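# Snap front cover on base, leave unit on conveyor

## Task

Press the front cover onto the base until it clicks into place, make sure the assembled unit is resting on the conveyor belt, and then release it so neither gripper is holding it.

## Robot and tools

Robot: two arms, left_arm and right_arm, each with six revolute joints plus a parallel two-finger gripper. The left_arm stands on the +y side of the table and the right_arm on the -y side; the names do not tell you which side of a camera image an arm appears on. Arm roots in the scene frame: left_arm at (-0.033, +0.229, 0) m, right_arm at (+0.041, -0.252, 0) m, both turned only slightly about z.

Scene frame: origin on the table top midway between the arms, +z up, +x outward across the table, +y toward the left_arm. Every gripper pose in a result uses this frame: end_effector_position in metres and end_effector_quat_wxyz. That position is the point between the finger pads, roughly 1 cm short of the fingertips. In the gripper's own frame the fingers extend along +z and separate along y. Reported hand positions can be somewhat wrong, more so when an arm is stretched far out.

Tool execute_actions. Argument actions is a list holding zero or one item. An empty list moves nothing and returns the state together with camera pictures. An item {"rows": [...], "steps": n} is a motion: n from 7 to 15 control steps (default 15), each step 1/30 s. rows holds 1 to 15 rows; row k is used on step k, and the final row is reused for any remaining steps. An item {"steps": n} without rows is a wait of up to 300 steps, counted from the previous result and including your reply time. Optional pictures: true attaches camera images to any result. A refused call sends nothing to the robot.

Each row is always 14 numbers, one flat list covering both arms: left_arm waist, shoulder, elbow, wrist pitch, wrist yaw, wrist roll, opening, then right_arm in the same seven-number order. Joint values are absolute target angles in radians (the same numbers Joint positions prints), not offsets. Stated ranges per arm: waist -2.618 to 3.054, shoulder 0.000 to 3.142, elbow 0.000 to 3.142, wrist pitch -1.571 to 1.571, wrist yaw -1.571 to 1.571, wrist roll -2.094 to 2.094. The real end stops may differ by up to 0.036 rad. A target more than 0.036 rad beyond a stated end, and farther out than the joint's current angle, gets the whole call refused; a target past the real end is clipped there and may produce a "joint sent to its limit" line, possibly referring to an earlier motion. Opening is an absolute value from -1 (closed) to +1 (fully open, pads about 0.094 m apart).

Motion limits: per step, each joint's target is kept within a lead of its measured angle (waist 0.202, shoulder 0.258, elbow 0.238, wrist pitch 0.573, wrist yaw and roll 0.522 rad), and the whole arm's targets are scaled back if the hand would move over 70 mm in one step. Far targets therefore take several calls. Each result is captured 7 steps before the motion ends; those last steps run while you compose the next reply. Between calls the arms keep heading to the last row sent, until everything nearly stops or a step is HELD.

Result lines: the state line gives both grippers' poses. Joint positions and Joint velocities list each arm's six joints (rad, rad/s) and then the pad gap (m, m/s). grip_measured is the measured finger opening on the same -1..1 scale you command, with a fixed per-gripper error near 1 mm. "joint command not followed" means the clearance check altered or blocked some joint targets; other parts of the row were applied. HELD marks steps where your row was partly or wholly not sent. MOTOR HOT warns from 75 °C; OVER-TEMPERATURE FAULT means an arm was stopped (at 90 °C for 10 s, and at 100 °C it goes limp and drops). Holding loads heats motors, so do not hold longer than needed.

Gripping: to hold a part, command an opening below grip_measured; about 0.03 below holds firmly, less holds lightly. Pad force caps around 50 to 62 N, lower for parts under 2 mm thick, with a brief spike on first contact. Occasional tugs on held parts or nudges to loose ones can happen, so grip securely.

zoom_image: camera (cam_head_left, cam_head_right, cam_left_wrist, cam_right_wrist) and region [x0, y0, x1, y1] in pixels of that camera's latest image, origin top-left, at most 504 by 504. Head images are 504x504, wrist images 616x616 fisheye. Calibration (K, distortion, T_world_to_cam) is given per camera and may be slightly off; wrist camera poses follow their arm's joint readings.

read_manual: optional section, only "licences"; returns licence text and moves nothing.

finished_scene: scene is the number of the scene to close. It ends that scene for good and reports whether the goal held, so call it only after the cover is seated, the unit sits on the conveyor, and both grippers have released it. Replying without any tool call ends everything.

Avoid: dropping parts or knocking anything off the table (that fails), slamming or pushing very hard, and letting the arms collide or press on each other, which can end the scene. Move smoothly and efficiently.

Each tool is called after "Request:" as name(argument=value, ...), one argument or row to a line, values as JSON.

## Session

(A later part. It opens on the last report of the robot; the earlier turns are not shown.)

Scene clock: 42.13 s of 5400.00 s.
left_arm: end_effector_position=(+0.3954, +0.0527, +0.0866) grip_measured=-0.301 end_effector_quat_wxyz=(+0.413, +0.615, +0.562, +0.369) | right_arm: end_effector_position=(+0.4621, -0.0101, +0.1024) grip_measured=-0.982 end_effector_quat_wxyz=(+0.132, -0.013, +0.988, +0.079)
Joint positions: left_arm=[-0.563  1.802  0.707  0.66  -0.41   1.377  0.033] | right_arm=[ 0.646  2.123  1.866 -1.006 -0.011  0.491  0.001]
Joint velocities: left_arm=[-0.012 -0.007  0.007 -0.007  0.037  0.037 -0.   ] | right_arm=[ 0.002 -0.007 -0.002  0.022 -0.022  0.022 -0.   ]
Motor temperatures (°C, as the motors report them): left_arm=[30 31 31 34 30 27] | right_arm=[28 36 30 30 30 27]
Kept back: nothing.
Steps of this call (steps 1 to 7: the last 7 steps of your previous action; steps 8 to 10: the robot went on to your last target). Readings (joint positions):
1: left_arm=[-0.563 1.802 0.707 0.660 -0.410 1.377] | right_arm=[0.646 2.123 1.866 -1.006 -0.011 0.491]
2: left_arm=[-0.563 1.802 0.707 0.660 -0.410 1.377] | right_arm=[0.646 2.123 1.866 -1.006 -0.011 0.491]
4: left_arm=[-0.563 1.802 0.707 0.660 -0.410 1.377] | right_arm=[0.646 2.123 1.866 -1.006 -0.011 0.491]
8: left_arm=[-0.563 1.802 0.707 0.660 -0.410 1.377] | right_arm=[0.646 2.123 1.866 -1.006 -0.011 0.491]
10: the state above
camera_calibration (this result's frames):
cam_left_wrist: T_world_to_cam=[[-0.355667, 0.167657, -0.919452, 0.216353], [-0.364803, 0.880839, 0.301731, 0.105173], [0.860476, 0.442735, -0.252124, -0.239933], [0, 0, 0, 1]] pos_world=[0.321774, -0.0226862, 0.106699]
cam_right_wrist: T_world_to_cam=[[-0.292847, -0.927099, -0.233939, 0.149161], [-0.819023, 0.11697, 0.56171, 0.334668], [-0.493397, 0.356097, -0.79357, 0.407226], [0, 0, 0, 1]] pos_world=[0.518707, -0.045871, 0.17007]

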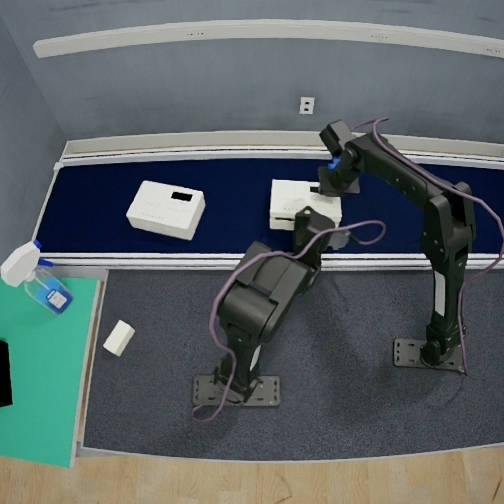

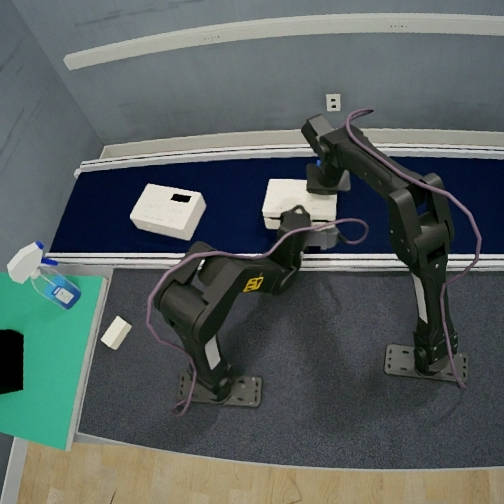

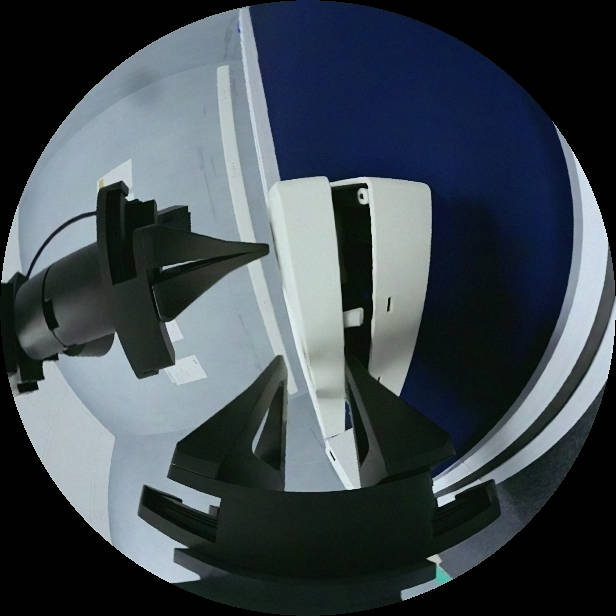

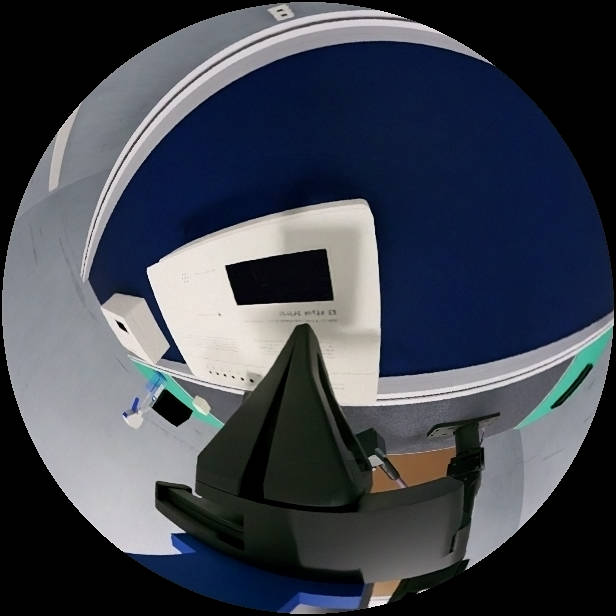

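Request:
execute_actions(
  actions=[
    {"rows":[[-0.56,1.825,0.705,0.69,-0.41,1.377,-0.3,0.649,2.14,1.88,-1.0,0,0.5,-1],[-0.56,1.835,0.7,0.705,-0.41,1.377,-0.3,0.649,2.15,1.88,-1.0,0,0.5,-1],[-0.56,1.85,0.69,0.725,-0.41,1.377,-0.3,0.649,2.165,1.88,-1.0,0,0.5,-1]],"steps":15},
  ],
)

Request:
execute_actions(
  actions=[
    {"steps":10},
  ],
  pictures=true,
)

Scene clock: 42.67 s of 5400.00 s.
left_arm: end_effector_position=(+0.3957, +0.0524, +0.0743) grip_measured=-0.301 end_effector_quat_wxyz=(+0.409, +0.617, +0.563, +0.368) | right_arm: end_effector_position=(+0.4624, -0.0099, +0.0930) grip_measured=-0.982 end_effector_quat_wxyz=(+0.124, -0.013, +0.989, +0.074)
Joint positions: left_arm=[-0.563  1.843  0.701  0.697 -0.409  1.377  0.033] | right_arm=[ 0.646  2.145  1.868 -1.005 -0.011  0.491  0.001]
Joint velocities: left_arm=[-0.027  0.022  0.002  0.051  0.022  0.037 -0.001] | right_arm=[-0.017  0.027 -0.022  0.022 -0.007  0.022  0.001]
Motor temperatures (°C, as the motors report them): left_arm=[30 31 31 34 30 27] | right_arm=[28 36 30 30 30 27]
Steps of this call (steps 1 to 8: the robot went on to your last target; steps 9 to 16: the first 8 steps of this action). Readings (joint positions):
9: left_arm=[-0.563 1.803 0.707 0.662 -0.410 1.377] | right_arm=[0.646 2.124 1.866 -1.006 -0.011 0.491]
10: left_arm=[-0.563 1.807 0.707 0.668 -0.410 1.377] | right_arm=[0.646 2.127 1.866 -1.006 -0.011 0.491]
12: left_arm=[-0.563 1.822 0.707 0.687 -0.410 1.377] | right_arm=[0.646 2.137 1.866 -1.006 -0.011 0.491]
16: the state above

Scene clock: 43.00 s of 5400.00 s.
left_arm: end_effector_position=(+0.3972, +0.0515, +0.0781) grip_measured=-0.301 end_effector_quat_wxyz=(+0.416, +0.613, +0.561, +0.370) | right_arm: end_effector_position=(+0.4625, -0.0098, +0.0930) grip_measured=-0.982 end_effector_quat_wxyz=(+0.124, -0.013, +0.989, +0.074)
Joint positions: left_arm=[-0.563  1.843  0.701  0.715 -0.409  1.377  0.033] | right_arm=[ 0.646  2.145  1.868 -1.004 -0.011  0.491  0.001]
Joint velocities: left_arm=[ 0.002 -0.017 -0.012 -0.022 -0.022  0.066  0.   ] | right_arm=[-0.017 -0.017  0.007  0.007  0.007 -0.037 -0.001]
Motor temperatures (°C, as the motors report them): left_arm=[30 31 31 34 30 27] | right_arm=[28 36 30 30 30 27]
Kept back: nothing.
Steps of this call (steps 1 to 7: the last 7 steps of your previous action; steps 8 to 10: the robot went on to your last target). Readings (joint positions):
1: left_arm=[-0.563 1.843 0.701 0.701 -0.409 1.377] | right_arm=[0.646 2.145 1.868 -1.005 -0.011 0.491]
2: left_arm=[-0.563 1.843 0.701 0.707 -0.409 1.377] | right_arm=[0.646 2.145 1.868 -1.004 -0.011 0.491]
4: left_arm=[-0.563 1.843 0.701 0.714 -0.409 1.377] | right_arm=[0.646 2.145 1.868 -1.004 -0.011 0.491]
8: left_arm=[-0.563 1.843 0.701 0.715 -0.409 1.377] | right_arm=[0.646 2.145 1.868 -1.004 -0.011 0.491]
10: the state above
camera_calibration (this result's frames):
cam_left_wrist: T_world_to_cam=[[-0.349385, 0.163815, -0.922548, 0.207281], [-0.366516, 0.88225, 0.295466, 0.110611], [0.86232, 0.44136, -0.248204, -0.244139], [0, 0, 0, 1]] pos_world=[0.323487, -0.0237897, 0.0979488]
cam_right_wrist: T_world_to_cam=[[-0.296337, -0.929071, -0.221387, 0.147767], [-0.810078, 0.121712, 0.573551, 0.335009], [-0.505924, 0.349305, -0.788687, 0.405138], [0, 0, 0, 1]] pos_world=[0.520141, -0.045005, 0.160096]

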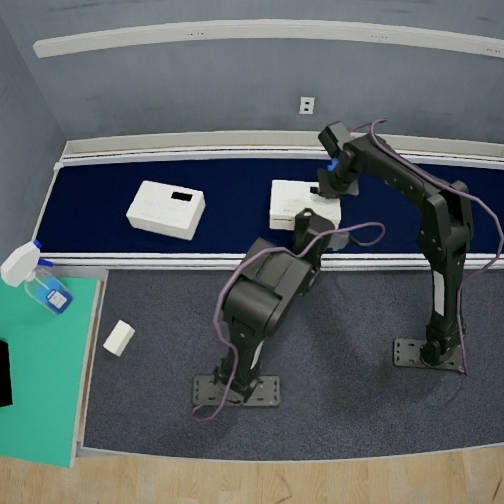

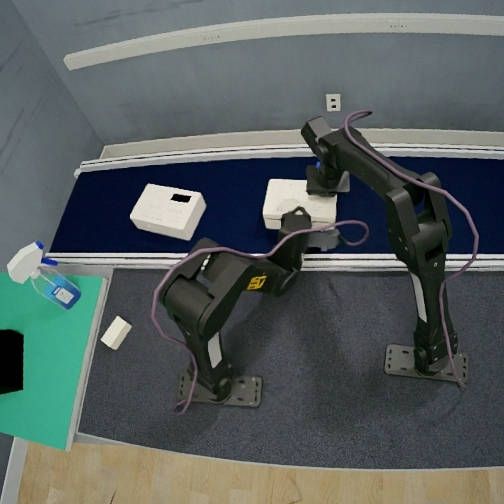

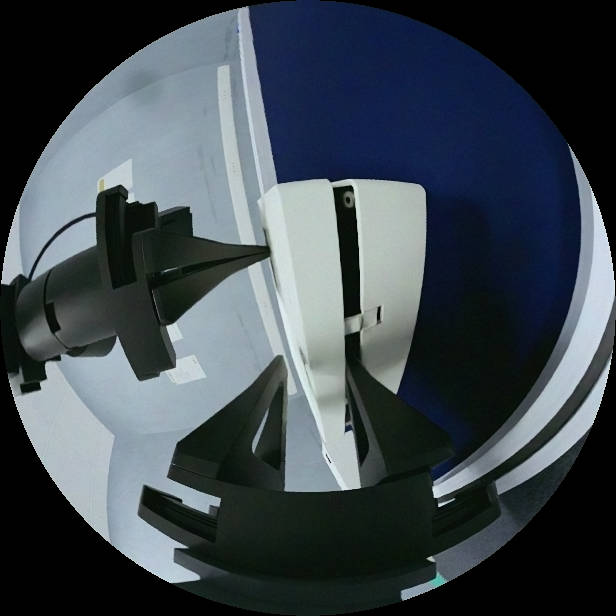

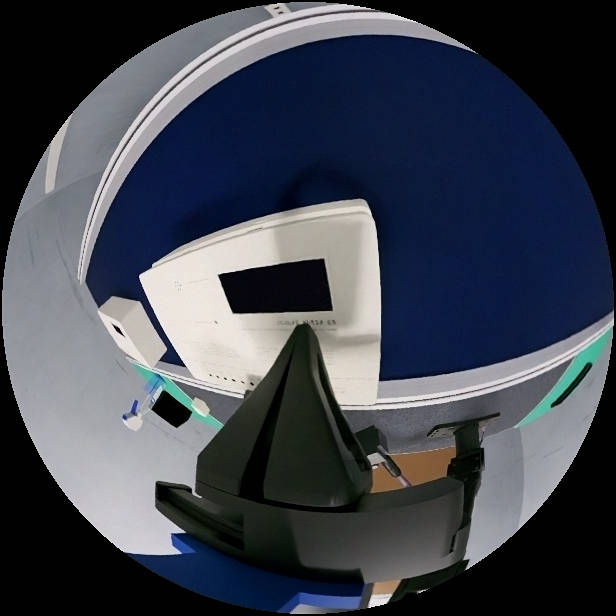

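Request:
zoom_image(
  camera="cam_left_wrist",
  region=[260,170,460,400],
)

Request:
zoom_image(
  camera="cam_right_wrist",
  region=[120,170,400,350],
)

Region (260, 170, 460, 400) of cam_left_wrist's 616x616 image, scaled by 2.191, with more detail than that image has; it fills the left 438 columns of this view, and the rest is white.

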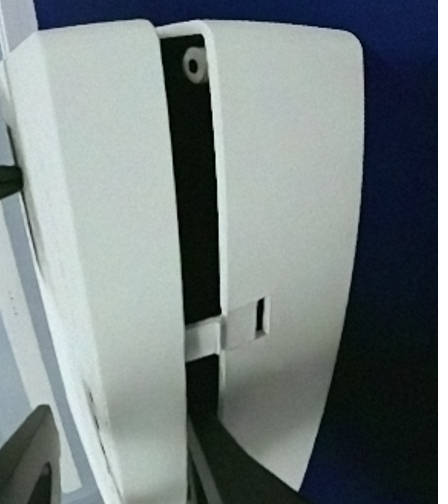

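Region (120, 170, 400, 350) of cam_right_wrist's 616x616 image, scaled by 1.800, with more detail than that image has; it fills the top 324 rows of this view, and the rest is white.

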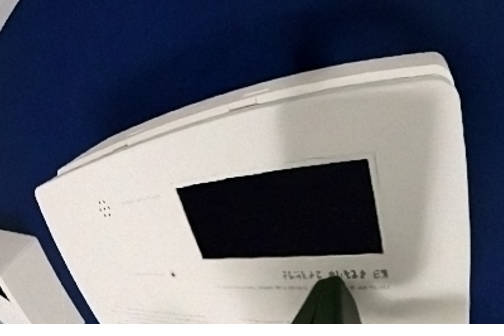

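Request:
execute_actions(
  actions=[
    {"rows":[[-0.563,1.843,0.7,0.715,-0.41,1.377,-0.3,0.649,2.06,1.88,-1.0,0,0.5,-1],[-0.563,1.843,0.7,0.715,-0.41,1.377,-0.3,0.649,2.06,1.88,-1.0,0,0.5,-1],[-0.563,1.843,0.7,0.715,-0.41,1.377,-0.3,0.649,2.06,1.88,-1.0,0,0.5,-1],[-0.563,1.843,0.7,0.715,-0.41,1.377,-0.3,0.649,2.06,1.88,-1.0,0,0.5,-1],[-0.563,1.843,0.7,0.715,-0.41,1.377,-0.3,0.6,2.06,1.88,-1.0,0,0.4,-1],[-0.563,1.843,0.7,0.715,-0.41,1.377,-0.3,0.55,2.06,1.88,-1.0,0,0.3,-1],[-0.563,1.843,0.7,0.715,-0.41,1.377,-0.3,0.5,2.06,1.88,-1.0,0,0.2,-1],[-0.563,1.843,0.7,0.715,-0.41,1.377,-0.3,0.45,2.06,1.9,-1.0,0,0.1,-1]],"steps":15},
  ],
)

Request:
execute_actions(
  actions=[
    {"rows":[[-0.563,1.843,0.7,0.715,-0.41,1.377,-0.3,0.45,2.12,1.93,-1.0,0,0.0,-1],[-0.563,1.843,0.7,0.715,-0.41,1.377,-0.3,0.45,2.16,1.95,-1.0,0,0.0,-1],[-0.563,1.843,0.7,0.715,-0.41,1.377,-0.3,0.45,2.2,1.97,-1.0,0,0.0,-1],[-0.563,1.843,0.7,0.715,-0.41,1.377,-0.3,0.45,2.25,1.97,-1.0,0,0.0,-1]],"steps":15},
  ],
)

Request:
execute_actions(
  actions=[
    {"steps":12},
  ],
  pictures=true,
)

Request:
zoom_image(
  camera="cam_right_wrist",
  region=[60,200,320,460],
)

Scene clock: 44.40 s of 5400.00 s.
left_arm: end_effector_position=(+0.3972, +0.0515, +0.0781) grip_measured=-0.301 end_effector_quat_wxyz=(+0.416, +0.613, +0.561, +0.370) | right_arm: end_effector_position=(+0.4751, -0.0320, +0.1220) grip_measured=-0.982 end_effector_quat_wxyz=(+0.156, -0.051, +0.983, +0.078)
Joint positions: left_arm=[-0.563  1.843  0.701  0.715 -0.409  1.377  0.033] | right_arm=[ 0.591  2.084  1.87  -1.006 -0.019  0.358  0.001]
Joint velocities: left_arm=[-0.007 -0.012 -0.017 -0.051  0.081  0.007  0.   ] | right_arm=[-0.882 -0.056  0.085 -0.022 -0.139 -1.414 -0.001]
Motor temperatures (°C, as the motors report them): left_arm=[30 31 31 34 30 27] | right_arm=[28 36 30 30 30 27]
Steps of this call (steps 1 to 30: the robot went on to your last target; steps 31 to 34: nothing new was sent; steps 35 to 42: the first 8 steps of this action). Readings (joint positions):
35: left_arm=[-0.563 1.843 0.701 0.715 -0.409 1.377] | right_arm=[0.646 2.139 1.868 -1.004 -0.011 0.491]
36: left_arm=[-0.563 1.843 0.701 0.715 -0.409 1.377] | right_arm=[0.646 2.133 1.868 -1.006 -0.011 0.492]
38: left_arm=[-0.563 1.843 0.701 0.715 -0.409 1.377] | right_arm=[0.646 2.114 1.868 -1.006 -0.011 0.492]
42: the state above

Scene clock: 44.90 s of 5400.00 s.
left_arm: end_effector_position=(+0.3972, +0.0515, +0.0781) grip_measured=-0.301 end_effector_quat_wxyz=(+0.416, +0.613, +0.561, +0.370) | right_arm: end_effector_position=(+0.5238, -0.0914, +0.0770) grip_measured=-0.982 end_effector_quat_wxyz=(+0.146, -0.139, +0.979, +0.025)
Joint positions: left_arm=[-0.563  1.843  0.701  0.715 -0.409  1.377  0.033] | right_arm=[ 0.451  2.243  1.96  -0.991  0.003  0.037  0.001]
Joint velocities: left_arm=[-0.012 -0.007  0.012 -0.022 -0.007 -0.037 -0.   ] | right_arm=[ 0.061  0.608 -0.012  0.007 -0.037 -0.198 -0.001]
Motor temperatures (°C, as the motors report them): left_arm=[30 31 30 34 30 27] | right_arm=[28 36 30 30 30 27]
Steps of this call (steps 1 to 7: the last 7 steps of your previous action; steps 8 to 15: the first 8 steps of this action). Readings (joint positions):
8: left_arm=[-0.563 1.843 0.701 0.715 -0.409 1.377] | right_arm=[0.409 2.087 1.883 -1.007 0.005 0.139]
9: left_arm=[-0.563 1.843 0.701 0.715 -0.409 1.377] | right_arm=[0.414 2.099 1.899 -1.010 0.005 0.114]
11: left_arm=[-0.563 1.843 0.701 0.715 -0.409 1.377] | right_arm=[0.430 2.145 1.943 -1.006 0.005 0.077]
15: the state above

Scene clock: 45.30 s of 5400.00 s.
left_arm: end_effector_position=(+0.3972, +0.0515, +0.0781) grip_measured=-0.301 end_effector_quat_wxyz=(+0.416, +0.613, +0.561, +0.370) | right_arm: end_effector_position=(+0.5198, -0.0918, +0.0580) grip_measured=-0.982 end_effector_quat_wxyz=(+0.124, -0.153, +0.980, +0.019)
Joint positions: left_arm=[-0.563  1.843  0.701  0.715 -0.409  1.377  0.033] | right_arm=[ 0.452  2.28   1.96  -0.999  0.003  0.012  0.001]
Joint velocities: left_arm=[-0.007 -0.012 -0.022  0.007  0.007  0.022 -0.002] | right_arm=[ 0.007 -0.017  0.007  0.022  0.007 -0.022  0.   ]
Motor temperatures (°C, as the motors report them): left_arm=[30 31 30 34 30 27] | right_arm=[28 36 30 30 30 27]
Kept back: nothing.
Steps of this call (steps 1 to 7: the last 7 steps of your previous action; steps 8 to 12: the robot went on to your last target). Readings (joint positions):
1: left_arm=[-0.563 1.843 0.701 0.715 -0.409 1.377] | right_arm=[0.452 2.261 1.960 -0.992 0.003 0.032]
2: left_arm=[-0.563 1.843 0.701 0.715 -0.409 1.377] | right_arm=[0.452 2.274 1.960 -0.994 0.003 0.027]
4: left_arm=[-0.563 1.843 0.701 0.715 -0.409 1.377] | right_arm=[0.452 2.284 1.960 -0.998 0.003 0.022]
8: left_arm=[-0.563 1.843 0.701 0.715 -0.409 1.377] | right_arm=[0.452 2.280 1.960 -0.999 0.003 0.015]
12: the state above
camera_calibration (this result's frames):
cam_left_wrist: T_world_to_cam=[[-0.349385, 0.163815, -0.922548, 0.207281], [-0.366516, 0.88225, 0.295466, 0.110611], [0.86232, 0.44136, -0.248204, -0.244139], [0, 0, 0, 1]] pos_world=[0.323487, -0.0237897, 0.0979488]
cam_right_wrist: T_world_to_cam=[[-0.035931, -0.995552, -0.0870904, -0.0684472], [-0.837991, -0.0174674, 0.545405, 0.414858], [-0.544501, 0.0925779, -0.833636, 0.434293], [0, 0, 0, 1]] pos_world=[0.58166, -0.101102, 0.129816]

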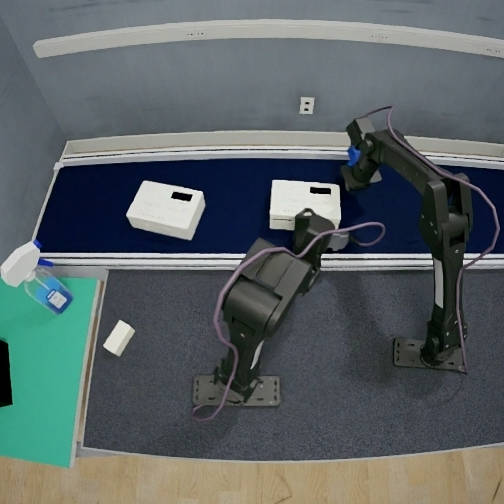

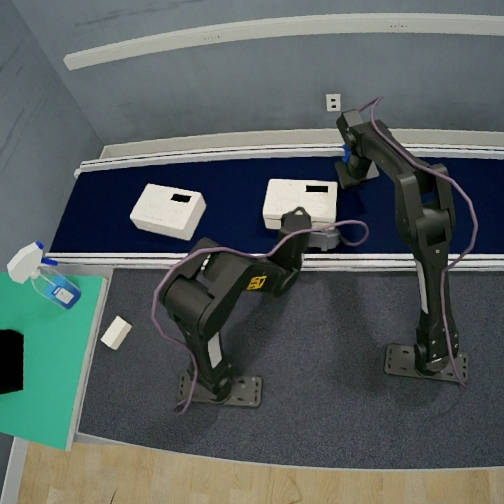

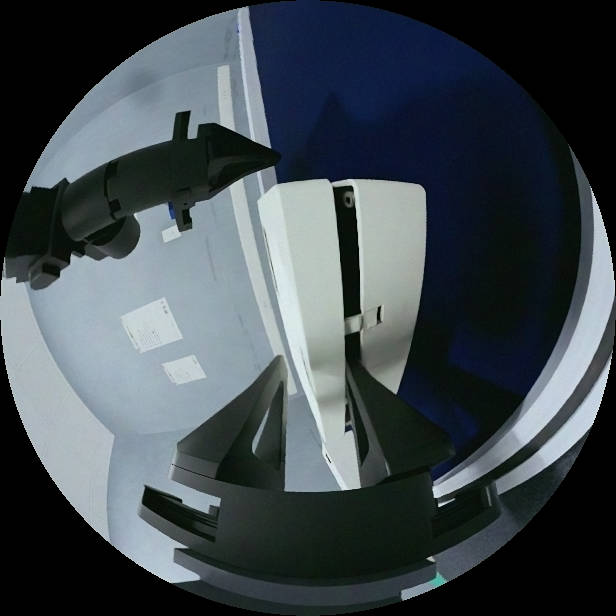

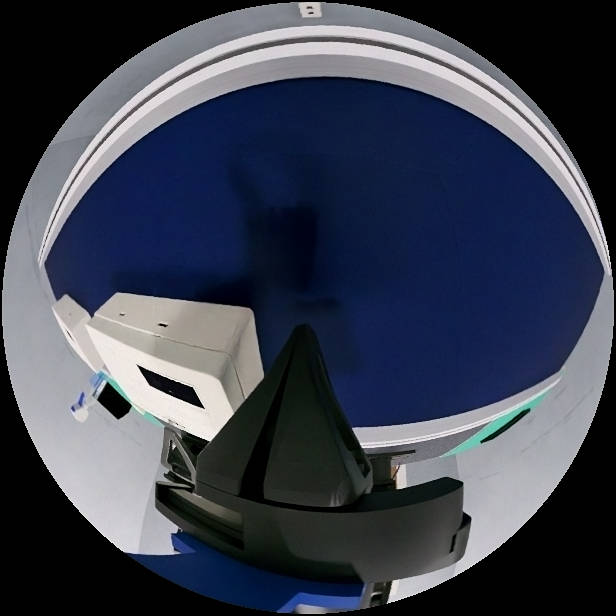

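Region (60, 200, 320, 460) of cam_right_wrist's 616x616 image, scaled by 1.938, with more detail than that image has.

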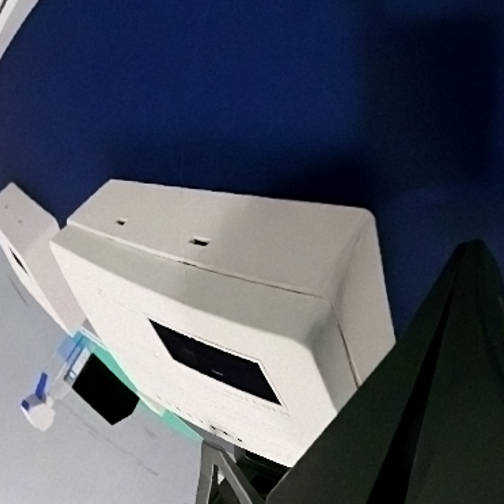

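Request:
execute_actions(
  actions=[
    {"rows":[[-0.563,1.843,0.7,0.715,-0.41,1.377,-0.3,0.45,2.06,1.88,-1.0,0,0.5,-1]],"steps":12},
  ],
)

Request:
execute_actions(
  actions=[
    {"rows":[[-0.563,1.843,0.7,0.715,-0.41,1.377,-0.3,0.5,2.06,1.88,-1.0,0,0.5,-1],[-0.563,1.843,0.7,0.715,-0.41,1.377,-0.3,0.55,2.06,1.88,-1.0,0,0.5,-1],[-0.563,1.843,0.7,0.715,-0.41,1.377,-0.3,0.6,2.06,1.88,-1.0,0,0.5,-1],[-0.563,1.843,0.7,0.715,-0.41,1.377,-0.3,0.64,2.06,1.88,-1.0,0,0.5,-1],[-0.563,1.843,0.7,0.715,-0.41,1.377,-0.3,0.67,2.07,1.88,-1.0,0,0.5,-1],[-0.563,1.843,0.7,0.715,-0.41,1.377,-0.3,0.67,2.08,1.88,-1.0,0,0.5,-1],[-0.563,1.843,0.7,0.715,-0.41,1.377,-0.3,0.67,2.09,1.88,-1.0,0,0.5,-1],[-0.563,1.843,0.7,0.715,-0.41,1.377,-0.3,0.67,2.1,1.88,-1.0,0,0.5,-1],[-0.563,1.843,0.7,0.715,-0.41,1.377,-0.3,0.67,2.11,1.88,-1.0,0,0.5,-1],[-0.563,1.843,0.7,0.715,-0.41,1.377,-0.3,0.67,2.12,1.88,-1.0,0,0.5,-1],[-0.563,1.843,0.7,0.715,-0.41,1.377,-0.3,0.67,2.135,1.88,-1.0,0,0.5,-1],[-0.563,1.843,0.7,0.715,-0.41,1.377,-0.3,0.67,2.15,1.88,-1.0,0,0.5,-1],[-0.563,1.843,0.7,0.715,-0.41,1.377,-0.3,0.67,2.165,1.88,-1.0,0,0.5,-1],[-0.563,1.843,0.7,0.715,-0.41,1.377,-0.3,0.67,2.18,1.88,-1.0,0,0.5,-1]],"steps":15},
  ],
)

Request:
execute_actions(
  actions=[
    {"steps":15},
  ],
)

Request:
execute_actions(
  actions=[
    {"rows":[[-0.57,1.825,0.675,0.72,-0.415,1.377,-0.3,0.67,2.18,1.88,-1.0,0,0.5,-1],[-0.575,1.815,0.662,0.72,-0.42,1.377,-0.3,0.67,2.18,1.88,-1.0,0,0.5,-1],[-0.58,1.805,0.65,0.723,-0.425,1.377,-0.3,0.67,2.18,1.88,-1.0,0,0.5,-1],[-0.585,1.795,0.637,0.726,-0.43,1.377,-0.3,0.67,2.185,1.88,-1.0,0,0.5,-1],[-0.59,1.785,0.625,0.73,-0.435,1.377,-0.3,0.67,2.19,1.88,-1.0,0,0.5,-1],[-0.6,1.77,0.605,0.735,-0.44,1.377,-0.3,0.67,2.195,1.88,-1.0,0,0.5,-1],[-0.61,1.75,0.58,0.74,-0.45,1.377,-0.3,0.67,2.2,1.88,-1.0,0,0.5,-1]],"steps":15},
  ],
)

Request:
execute_actions(
  actions=[
    {"steps":12},
  ],
  pictures=true,
)

Scene clock: 46.63 s of 5400.00 s.
left_arm: end_effector_position=(+0.3972, +0.0515, +0.0781) grip_measured=-0.301 end_effector_quat_wxyz=(+0.416, +0.613, +0.561, +0.370) | right_arm: end_effector_position=(+0.5011, -0.0980, +0.0987) grip_measured=-0.982 end_effector_quat_wxyz=(+0.140, -0.003, +0.989, +0.045)
Joint positions: left_arm=[-0.563  1.843  0.701  0.715 -0.409  1.377  0.033] | right_arm=[ 0.452  2.134  1.872 -1.013  0.003  0.316  0.001]
Joint velocities: left_arm=[-0.002 -0.002 -0.012  0.11  -0.007 -0.007 -0.   ] | right_arm=[ 0.012 -0.867  0.022  0.037 -0.007  1.209  0.001]
Motor temperatures (°C, as the motors report them): left_arm=[30 32 30 34 30 27] | right_arm=[28 37 30 30 30 27]
Steps of this call (steps 1 to 30: the robot went on to your last target; steps 31 to 35: nothing new was sent; steps 36 to 40: the first 5 steps of this action). Readings (joint positions):
36: left_arm=[-0.563 1.843 0.701 0.715 -0.409 1.377] | right_arm=[0.452 2.262 1.941 -0.986 0.003 0.074]
37: left_arm=[-0.563 1.843 0.701 0.715 -0.409 1.377] | right_arm=[0.452 2.232 1.908 -0.986 0.003 0.149]
39: left_arm=[-0.563 1.843 0.701 0.715 -0.409 1.377] | right_arm=[0.452 2.164 1.873 -1.009 0.003 0.271]
40: the state above

Scene clock: 47.13 s of 5400.00 s.
left_arm: end_effector_position=(+0.3972, +0.0515, +0.0781) grip_measured=-0.301 end_effector_quat_wxyz=(+0.416, +0.613, +0.561, +0.370) | right_arm: end_effector_position=(+0.4619, -0.0046, +0.1281) grip_measured=-0.982 end_effector_quat_wxyz=(+0.161, -0.022, +0.983, +0.088)
Joint positions: left_arm=[-0.563  1.843  0.701  0.715 -0.409  1.377  0.033] | right_arm=[ 0.661  2.073  1.872 -1.001  0.003  0.485  0.001]
Joint velocities: left_arm=[-0.017  0.012 -0.002 -0.007 -0.022 -0.037  0.   ] | right_arm=[ 0.93   0.188 -0.012  0.037 -0.154  0.081  0.   ]
Motor temperatures (°C, as the motors report them): left_arm=[30 32 30 34 30 27] | right_arm=[28 37 30 30 30 27]
Steps of this call (steps 1 to 7: the last 7 steps of your previous action; steps 8 to 15: the first 8 steps of this action). Readings (joint positions):
8: left_arm=[-0.563 1.843 0.701 0.715 -0.409 1.377] | right_arm=[0.455 2.057 1.872 -1.003 0.003 0.462]
9: left_arm=[-0.563 1.843 0.701 0.715 -0.409 1.377] | right_arm=[0.464 2.059 1.872 -1.003 0.005 0.468]
11: left_arm=[-0.563 1.843 0.701 0.715 -0.409 1.377] | right_arm=[0.510 2.061 1.872 -1.003 0.011 0.477]
15: the state above

Scene clock: 47.63 s of 5400.00 s.
left_arm: end_effector_position=(+0.3972, +0.0515, +0.0779) grip_measured=-0.301 end_effector_quat_wxyz=(+0.416, +0.613, +0.561, +0.370) | right_arm: end_effector_position=(+0.4595, +0.0049, +0.0933) grip_measured=-0.983 end_effector_quat_wxyz=(+0.126, -0.026, +0.988, +0.082)
Joint positions: left_arm=[-0.563  1.843  0.701  0.714 -0.409  1.377  0.033] | right_arm=[ 0.672  2.155  1.882 -0.996 -0.019  0.491  0.001]
Joint velocities: left_arm=[-0.007 -0.007  0.002  0.066 -0.007 -0.066  0.   ] | right_arm=[-0.007  0.002  0.002 -0.007  0.037 -0.066  0.001]
Motor temperatures (°C, as the motors report them): left_arm=[30 32 30 34 30 27] | right_arm=[28 37 30 30 30 27]
Kept back: nothing.
Steps of this call (steps 1 to 7: the last 7 steps of your previous action; steps 8 to 15: the robot went on to your last target). Readings (joint positions):
1: left_arm=[-0.563 1.843 0.701 0.715 -0.409 1.377] | right_arm=[0.688 2.080 1.872 -1.001 -0.003 0.486]
2: left_arm=[-0.563 1.843 0.701 0.715 -0.409 1.377] | right_arm=[0.706 2.090 1.872 -1.001 -0.008 0.486]
4: left_arm=[-0.563 1.843 0.701 0.715 -0.409 1.377] | right_arm=[0.715 2.114 1.872 -1.001 -0.013 0.487]
8: left_arm=[-0.563 1.843 0.701 0.712 -0.409 1.377] | right_arm=[0.687 2.148 1.881 -0.999 -0.020 0.490]
15: the state above

Scene clock: 47.90 s of 5400.00 s.
left_arm: end_effector_position=(+0.3745, +0.0554, +0.0731) grip_measured=-0.301 end_effector_quat_wxyz=(+0.410, +0.621, +0.557, +0.368) | right_arm: end_effector_position=(+0.4595, +0.0048, +0.0927) grip_measured=-0.983 end_effector_quat_wxyz=(+0.126, -0.026, +0.988, +0.082)
Joint positions: left_arm=[-0.589  1.789  0.615  0.728 -0.425  1.377  0.033] | right_arm=[ 0.672  2.156  1.882 -0.996 -0.018  0.492  0.001]
Joint velocities: left_arm=[-0.237 -0.359 -0.462 -0.007 -0.095 -0.007 -0.   ] | right_arm=[-0.007 -0.022  0.007  0.007  0.051 -0.037 -0.   ]
Motor temperatures (°C, as the motors report them): left_arm=[30 32 30 34 30 27] | right_arm=[28 36 30 30 30 27]
Steps of this call (steps 1 to 8: the first 8 steps of this action). Readings (joint positions):
1: left_arm=[-0.563 1.843 0.700 0.715 -0.409 1.377] | right_arm=[0.672 2.155 1.882 -0.996 -0.018 0.491]
2: left_arm=[-0.563 1.842 0.696 0.718 -0.409 1.377] | right_arm=[0.672 2.155 1.882 -0.996 -0.018 0.491]
4: left_arm=[-0.566 1.833 0.677 0.722 -0.411 1.377] | right_arm=[0.672 2.155 1.882 -0.996 -0.018 0.492]
8: the state above

Scene clock: 48.30 s of 5400.00 s.
left_arm: end_effector_position=(+0.3686, +0.0538, +0.0752) grip_measured=-0.301 end_effector_quat_wxyz=(+0.413, +0.621, +0.554, +0.370) | right_arm: end_effector_position=(+0.4595, +0.0048, +0.0927) grip_measured=-0.983 end_effector_quat_wxyz=(+0.126, -0.026, +0.988, +0.082)
Joint positions: left_arm=[-0.603  1.772  0.595  0.738 -0.437  1.377  0.033] | right_arm=[ 0.672  2.156  1.882 -0.996 -0.018  0.492  0.001]
Joint velocities: left_arm=[ 0.002 -0.017  0.002  0.051 -0.007 -0.007  0.001] | right_arm=[ 0.012  0.007 -0.002 -0.051 -0.022 -0.066 -0.001]
Motor temperatures (°C, as the motors report them): left_arm=[30 32 30 34 30 27] | right_arm=[28 36 30 30 30 27]
Kept back: nothing.
Steps of this call (steps 1 to 7: the last 7 steps of your previous action; steps 8 to 12: the robot went on to your last target). Readings (joint positions):
1: left_arm=[-0.595 1.779 0.603 0.729 -0.428 1.377] | right_arm=[0.672 2.156 1.882 -0.996 -0.018 0.492]
2: left_arm=[-0.600 1.774 0.597 0.729 -0.429 1.377] | right_arm=[0.672 2.156 1.882 -0.996 -0.018 0.492]
4: left_arm=[-0.603 1.772 0.595 0.732 -0.431 1.377] | right_arm=[0.672 2.156 1.882 -0.996 -0.018 0.492]
8: left_arm=[-0.603 1.772 0.595 0.736 -0.435 1.377] | right_arm=[0.672 2.156 1.882 -0.996 -0.018 0.492]
12: the state above
camera_calibration (this result's frames):
cam_left_wrist: T_world_to_cam=[[-0.350525, 0.184102, -0.91828, 0.193289], [-0.351922, 0.882743, 0.311313, 0.0922564], [0.867919, 0.432286, -0.244634, -0.223011], [0, 0, 0, 1]] pos_world=[0.293775, -0.0206192, 0.0942171]
cam_right_wrist: T_world_to_cam=[[-0.268971, -0.93444, -0.233402, 0.149006], [-0.816138, 0.092442, 0.570415, 0.334181], [-0.511443, 0.343914, -0.787496, 0.400758], [0, 0, 0, 1]] pos_world=[0.51778, -0.0294816, 0.159752]

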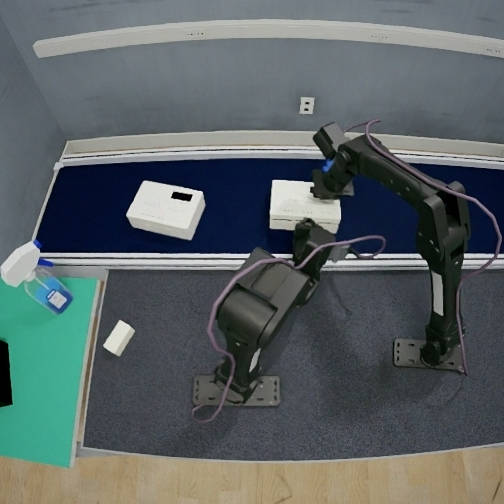

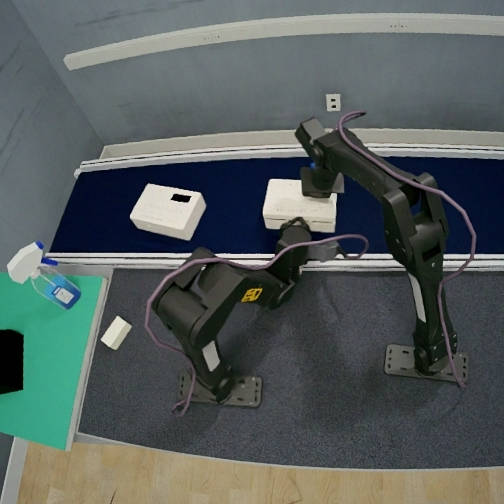

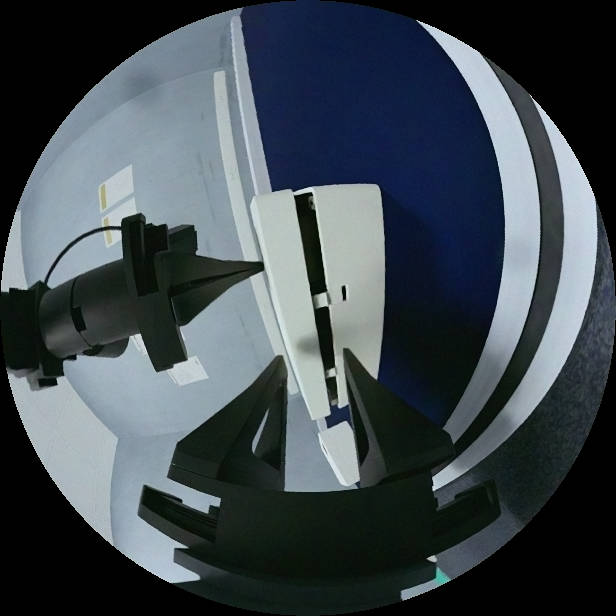

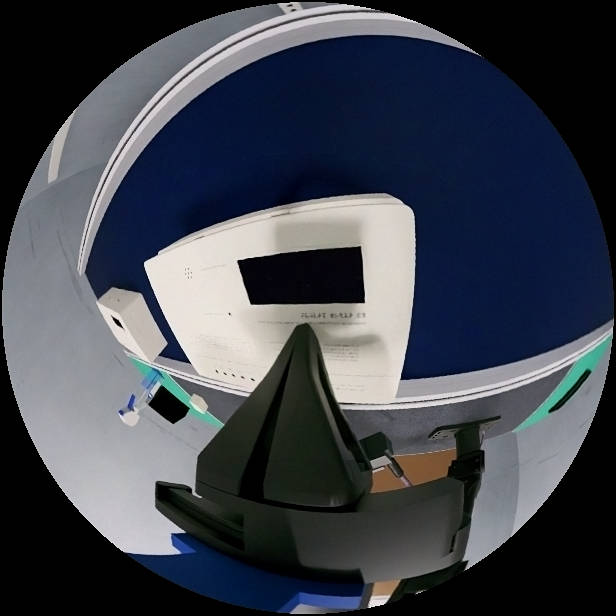

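Request:
execute_actions(
  actions=[
    {"rows":[[-0.6,1.71,0.63,0.67,-0.435,1.377,-0.3,0.67,2.18,1.88,-1.0,0,0.5,-1]],"steps":12},
  ],
)

Request:
execute_actions(
  actions=[
    {"rows":[[-0.575,1.765,0.685,0.665,-0.415,1.377,-0.3,0.67,2.18,1.88,-1.0,0,0.5,-1]],"steps":15},
  ],
)

Request:
execute_actions(
  actions=[
    {"rows":[[-0.575,1.79,0.66,0.69,-0.415,1.377,-0.3,0.67,2.18,1.88,-1.0,0,0.5,-1],[-0.575,1.805,0.655,0.705,-0.415,1.377,-0.3,0.67,2.18,1.88,-1.0,0,0.5,-1],[-0.575,1.82,0.65,0.72,-0.415,1.377,-0.3,0.67,2.18,1.88,-1.0,0,0.5,-1],[-0.575,1.835,0.645,0.73,-0.415,1.377,-0.3,0.67,2.18,1.88,-1.0,0,0.5,-1],[-0.575,1.85,0.64,0.74,-0.415,1.377,-0.3,0.67,2.18,1.88,-1.0,0,0.5,-1],[-0.575,1.865,0.635,0.75,-0.415,1.377,-0.3,0.67,2.18,1.88,-1.0,0,0.5,-1]],"steps":15},
  ],
)

Request:
execute_actions(
  actions=[
    {"steps":12},
  ],
  pictures=true,
)

Scene clock: 49.40 s of 5400.00 s.
left_arm: end_effector_position=(+0.3690, +0.0538, +0.0865) grip_measured=-0.301 end_effector_quat_wxyz=(+0.416, +0.618, +0.554, +0.372) | right_arm: end_effector_position=(+0.4595, +0.0048, +0.0927) grip_measured=-0.983 end_effector_quat_wxyz=(+0.126, -0.026, +0.988, +0.082)
Joint positions: left_arm=[-0.603  1.734  0.604  0.701 -0.438  1.377  0.033] | right_arm=[ 0.672  2.156  1.882 -0.996 -0.018  0.492  0.001]
Joint velocities: left_arm=[ 0.002 -0.144  0.085  0.007 -0.066 -0.066  0.   ] | right_arm=[-0.012  0.002 -0.002 -0.037 -0.051 -0.095  0.001]
Motor temperatures (°C, as the motors report them): left_arm=[30 32 30 35 30 27] | right_arm=[28 36 30 30 30 27]
Steps of this call (steps 1 to 28: the robot went on to your last target; steps 29 to 33: the first 5 steps of this action). Readings (joint positions):
29: left_arm=[-0.603 1.767 0.596 0.729 -0.438 1.377] | right_arm=[0.672 2.156 1.882 -0.996 -0.018 0.492]
30: left_arm=[-0.603 1.758 0.597 0.715 -0.438 1.377] | right_arm=[0.672 2.156 1.882 -0.996 -0.018 0.492]
32: left_arm=[-0.603 1.740 0.601 0.703 -0.438 1.377] | right_arm=[0.672 2.156 1.882 -0.996 -0.018 0.492]
33: the state above

Scene clock: 49.90 s of 5400.00 s.
left_arm: end_effector_position=(+0.3849, +0.0522, +0.0973) grip_measured=-0.301 end_effector_quat_wxyz=(+0.424, +0.608, +0.557, +0.375) | right_arm: end_effector_position=(+0.4595, +0.0048, +0.0927) grip_measured=-0.983 end_effector_quat_wxyz=(+0.126, -0.026, +0.988, +0.082)
Joint positions: left_arm=[-0.583  1.751  0.664  0.68  -0.429  1.377  0.033] | right_arm=[ 0.672  2.156  1.882 -0.996 -0.018  0.492  0.001]
Joint velocities: left_arm=[-0.022 -0.007  0.002 -0.037 -0.022 -0.037 -0.   ] | right_arm=[-0.012 -0.012  0.007 -0.007 -0.007 -0.037  0.   ]
Motor temperatures (°C, as the motors report them): left_arm=[30 32 30 35 30 27] | right_arm=[28 36 30 30 30 27]
Steps of this call (steps 1 to 7: the last 7 steps of your previous action; steps 8 to 15: the first 8 steps of this action). Readings (joint positions):
8: left_arm=[-0.602 1.731 0.616 0.685 -0.436 1.377] | right_arm=[0.672 2.156 1.882 -0.996 -0.018 0.492]
9: left_arm=[-0.598 1.740 0.630 0.681 -0.433 1.377] | right_arm=[0.672 2.156 1.882 -0.996 -0.018 0.492]
11: left_arm=[-0.589 1.751 0.654 0.680 -0.430 1.377] | right_arm=[0.672 2.156 1.882 -0.996 -0.018 0.492]
15: the state above

Scene clock: 50.40 s of 5400.00 s.
left_arm: end_effector_position=(+0.3853, +0.0514, +0.0683) grip_measured=-0.300 end_effector_quat_wxyz=(+0.410, +0.619, +0.559, +0.370) | right_arm: end_effector_position=(+0.4595, +0.0048, +0.0927) grip_measured=-0.983 end_effector_quat_wxyz=(+0.126, -0.026, +0.988, +0.082)
Joint positions: left_arm=[-0.583  1.845  0.656  0.746 -0.426  1.378  0.033] | right_arm=[ 0.672  2.156  1.882 -0.996 -0.018  0.492  0.001]
Joint velocities: left_arm=[-0.002  0.129 -0.017  0.344  0.007  0.066 -0.001] | right_arm=[ 0.007  0.007 -0.007 -0.022  0.007  0.007  0.   ]
Motor temperatures (°C, as the motors report them): left_arm=[30 32 30 35 30 27] | right_arm=[28 36 30 30 30 27]
Steps of this call (steps 1 to 7: the last 7 steps of your previous action; steps 8 to 15: the first 8 steps of this action). Readings (joint positions):
8: left_arm=[-0.583 1.754 0.664 0.682 -0.426 1.377] | right_arm=[0.672 2.156 1.882 -0.996 -0.018 0.492]
9: left_arm=[-0.583 1.761 0.664 0.690 -0.426 1.377] | right_arm=[0.672 2.156 1.882 -0.996 -0.018 0.492]
11: left_arm=[-0.583 1.787 0.664 0.708 -0.426 1.377] | right_arm=[0.672 2.156 1.882 -0.996 -0.018 0.492]
15: the state above

Scene clock: 50.80 s of 5400.00 s.
left_arm: end_effector_position=(+0.3859, +0.0510, +0.0688) grip_measured=-0.300 end_effector_quat_wxyz=(+0.412, +0.617, +0.558, +0.371) | right_arm: end_effector_position=(+0.4595, +0.0048, +0.0927) grip_measured=-0.983 end_effector_quat_wxyz=(+0.126, -0.026, +0.988, +0.082)
Joint positions: left_arm=[-0.583  1.848  0.656  0.754 -0.425  1.378  0.033] | right_arm=[ 0.672  2.156  1.882 -0.996 -0.018  0.492  0.001]
Joint velocities: left_arm=[ 0.007 -0.017  0.012 -0.037 -0.022 -0.007 -0.   ] | right_arm=[ 0.012  0.012 -0.012  0.007  0.051  0.051 -0.   ]
Motor temperatures (°C, as the motors report them): left_arm=[30 32 30 35 30 27] | right_arm=[28 36 30 30 30 27]
Kept back: nothing.
Steps of this call (steps 1 to 7: the last 7 steps of your previous action; steps 8 to 12: the robot went on to your last target). Readings (joint positions):
1: left_arm=[-0.583 1.846 0.656 0.751 -0.425 1.378] | right_arm=[0.672 2.156 1.882 -0.996 -0.018 0.492]
2: left_arm=[-0.583 1.847 0.656 0.752 -0.425 1.378] | right_arm=[0.672 2.156 1.882 -0.996 -0.018 0.492]
4: left_arm=[-0.583 1.847 0.656 0.754 -0.425 1.378] | right_arm=[0.672 2.156 1.882 -0.996 -0.018 0.492]
8: left_arm=[-0.583 1.848 0.656 0.754 -0.425 1.378] | right_arm=[0.672 2.156 1.882 -0.996 -0.018 0.492]
12: the state above
camera_calibration (this result's frames):
cam_left_wrist: T_world_to_cam=[[-0.352498, 0.17668, -0.918983, 0.19512], [-0.360131, 0.880776, 0.307471, 0.106402], [0.863743, 0.439337, -0.246844, -0.236977], [0, 0, 0, 1]] pos_world=[0.311786, -0.0240776, 0.0880999]
cam_right_wrist: T_world_to_cam=[[-0.268971, -0.93444, -0.233402, 0.149006], [-0.816138, 0.092442, 0.570415, 0.334181], [-0.511443, 0.343914, -0.787496, 0.400758], [0, 0, 0, 1]] pos_world=[0.51778, -0.0294816, 0.159752]

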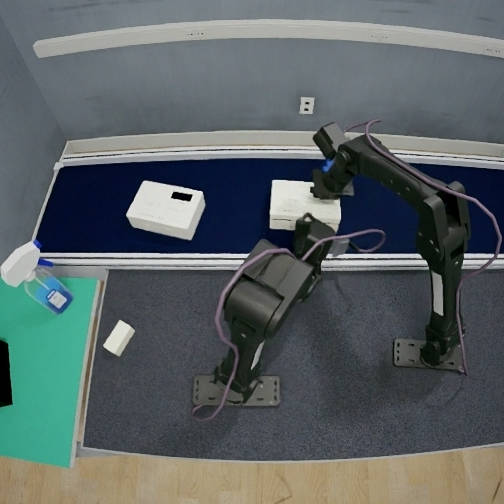

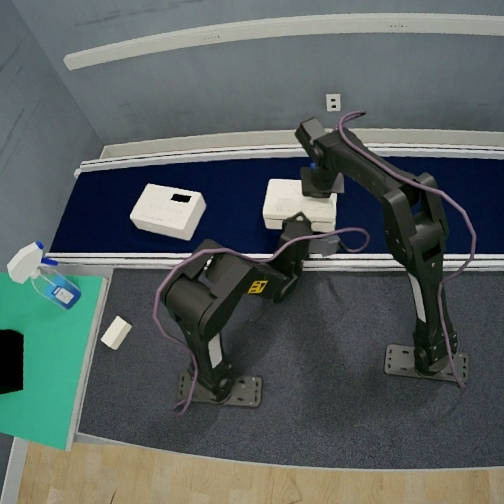

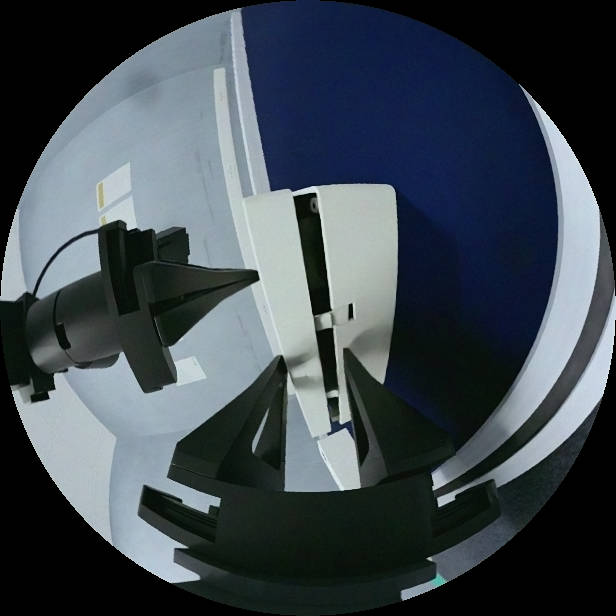

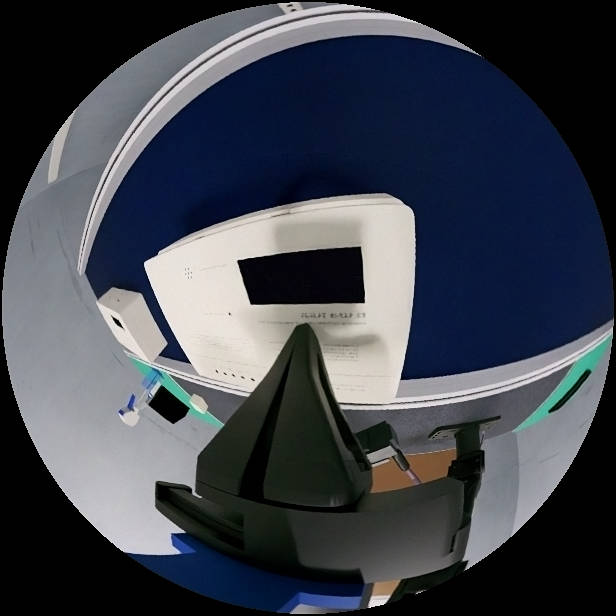

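Request:
zoom_image(
  camera="cam_left_wrist",
  region=[240,180,420,440],
)

Request:
zoom_image(
  camera="cam_right_wrist",
  region=[130,170,430,300],
)

Region (240, 180, 420, 440) of cam_left_wrist's 616x616 image, scaled by 1.938, with more detail than that image has; it fills the left 349 columns of this view, and the rest is white.

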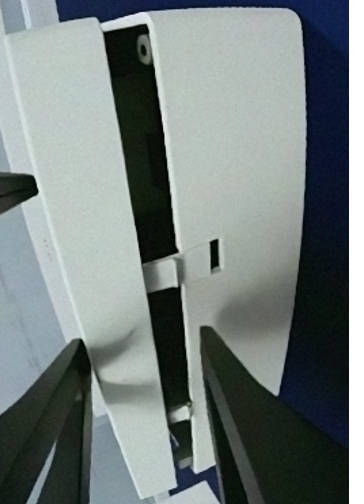

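Region (130, 170, 430, 300) of cam_right_wrist's 616x616 image, scaled by 1.680, with more detail than that image has; it fills the top 218 rows of this view, and the rest is white.

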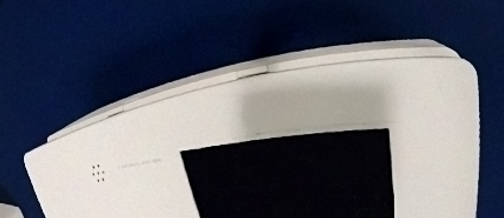

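Request:
execute_actions(
  actions=[
    {"rows":[[-0.575,1.88,0.66,0.74,-0.42,1.377,-0.3,0.67,2.165,1.88,-1.0,0,0.5,-1],[-0.573,1.89,0.67,0.73,-0.42,1.377,-0.3,0.67,2.165,1.88,-1.0,0,0.5,-1],[-0.57,1.9,0.68,0.72,-0.42,1.377,-0.3,0.67,2.165,1.88,-1.0,0,0.5,-1],[-0.567,1.91,0.69,0.71,-0.42,1.377,-0.3,0.67,2.165,1.88,-1.0,0,0.5,-1],[-0.565,1.92,0.7,0.7,-0.42,1.377,-0.3,0.67,2.165,1.88,-1.0,0,0.5,-1],[-0.565,1.93,0.7,0.69,-0.42,1.377,-0.3,0.67,2.165,1.88,-1.0,0,0.5,-1]],"steps":15},
  ],
)

Request:
execute_actions(
  actions=[
    {"steps":10},
  ],
  pictures=true,
)

Scene clock: 51.60 s of 5400.00 s.
left_arm: end_effector_position=(+0.3925, +0.0491, +0.0668) grip_measured=-0.300 end_effector_quat_wxyz=(+0.412, +0.613, +0.559, +0.375) | right_arm: end_effector_position=(+0.4637, +0.0043, +0.0938) grip_measured=-0.983 end_effector_quat_wxyz=(+0.134, -0.025, +0.987, +0.080)
Joint positions: left_arm=[-0.582  1.88   0.682  0.768 -0.435  1.378  0.033] | right_arm=[ 0.671  2.156  1.882 -0.982 -0.007  0.492  0.001]
Joint velocities: left_arm=[-0.002  0.061  0.061  0.007 -0.11  -0.037 -0.   ] | right_arm=[ 0.007  0.012 -0.017  0.051  0.007 -0.007  0.   ]
Motor temperatures (°C, as the motors report them): left_arm=[30 32 30 35 30 27] | right_arm=[28 36 30 30 30 27]
Steps of this call (steps 1 to 15: the robot went on to your last target; step 16: nothing new was sent; steps 17 to 24: the first 8 steps of this action). Readings (joint positions):
17: left_arm=[-0.583 1.849 0.656 0.755 -0.425 1.378] | right_arm=[0.672 2.156 1.882 -0.996 -0.018 0.492]
18: left_arm=[-0.583 1.852 0.656 0.759 -0.426 1.378] | right_arm=[0.672 2.156 1.882 -0.996 -0.018 0.492]
20: left_arm=[-0.583 1.861 0.661 0.767 -0.428 1.378] | right_arm=[0.672 2.156 1.882 -0.996 -0.018 0.492]
24: the state above

Scene clock: 51.93 s of 5400.00 s.
left_arm: end_effector_position=(+0.3931, +0.0489, +0.0668) grip_measured=-0.300 end_effector_quat_wxyz=(+0.412, +0.613, +0.560, +0.376) | right_arm: end_effector_position=(+0.4645, +0.0041, +0.0939) grip_measured=-0.983 end_effector_quat_wxyz=(+0.136, -0.024, +0.987, +0.079)
Joint positions: left_arm=[-0.582  1.883  0.684  0.768 -0.437  1.378  0.033] | right_arm=[ 0.671  2.156  1.882 -0.98  -0.004  0.492  0.001]
Joint velocities: left_arm=[-0.002 -0.002 -0.002 -0.007  0.007  0.037  0.   ] | right_arm=[ 0.012 -0.007 -0.012 -0.022  0.007 -0.095  0.   ]
Motor temperatures (°C, as the motors report them): left_arm=[30 32 30 35 30 27] | right_arm=[28 36 30 30 30 27]
Kept back: nothing.
Steps of this call (steps 1 to 7: the last 7 steps of your previous action; steps 8 to 10: the robot went on to your last target). Readings (joint positions):
1: left_arm=[-0.582 1.882 0.683 0.768 -0.436 1.378] | right_arm=[0.671 2.156 1.882 -0.981 -0.005 0.492]
2: left_arm=[-0.582 1.882 0.684 0.768 -0.437 1.378] | right_arm=[0.671 2.156 1.882 -0.980 -0.004 0.492]
4: left_arm=[-0.582 1.883 0.684 0.768 -0.437 1.378] | right_arm=[0.671 2.156 1.882 -0.980 -0.004 0.492]
8: left_arm=[-0.582 1.883 0.684 0.768 -0.437 1.378] | right_arm=[0.671 2.156 1.882 -0.980 -0.004 0.492]
10: the state above
camera_calibration (this result's frames):
cam_left_wrist: T_world_to_cam=[[-0.346759, 0.17312, -0.921839, 0.194362], [-0.37216, 0.876749, 0.304644, 0.116565], [0.860962, 0.44871, -0.239592, -0.242661], [0, 0, 0, 1]] pos_world=[0.3197, -0.0269619, 0.0855199]
cam_right_wrist: T_world_to_cam=[[-0.269181, -0.933745, -0.235927, 0.150308], [-0.827498, 0.0989057, 0.552689, 0.344522], [-0.492736, 0.344002, -0.799296, 0.396904], [0, 0, 0, 1]] pos_world=[0.52112, -0.0302619, 0.162292]

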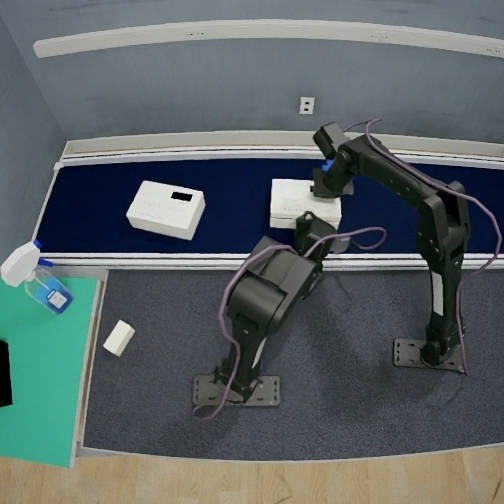

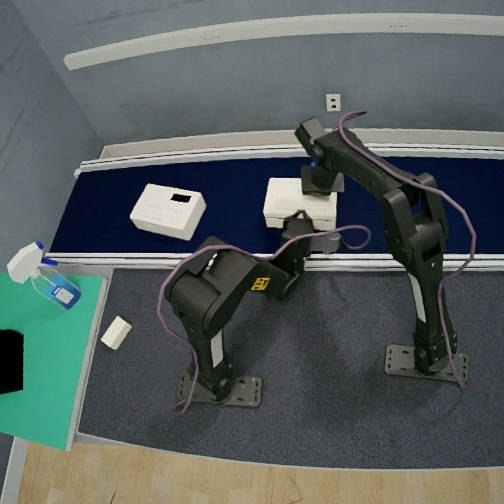

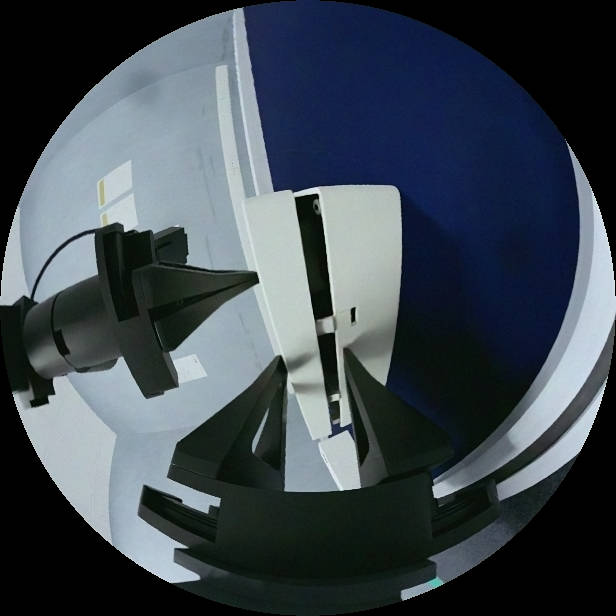

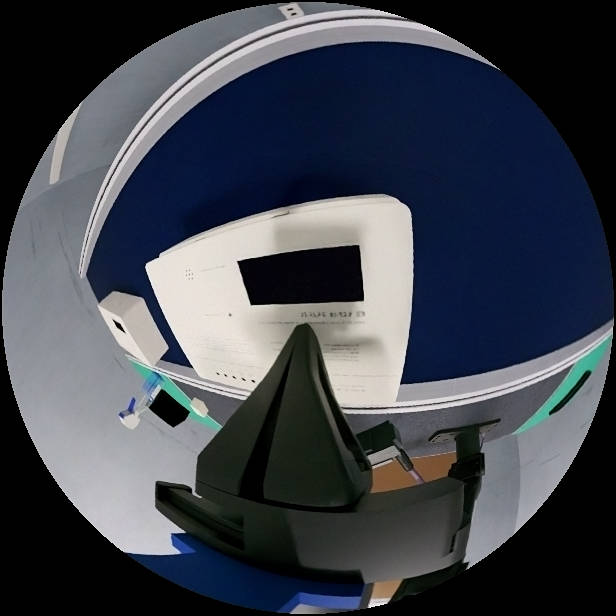

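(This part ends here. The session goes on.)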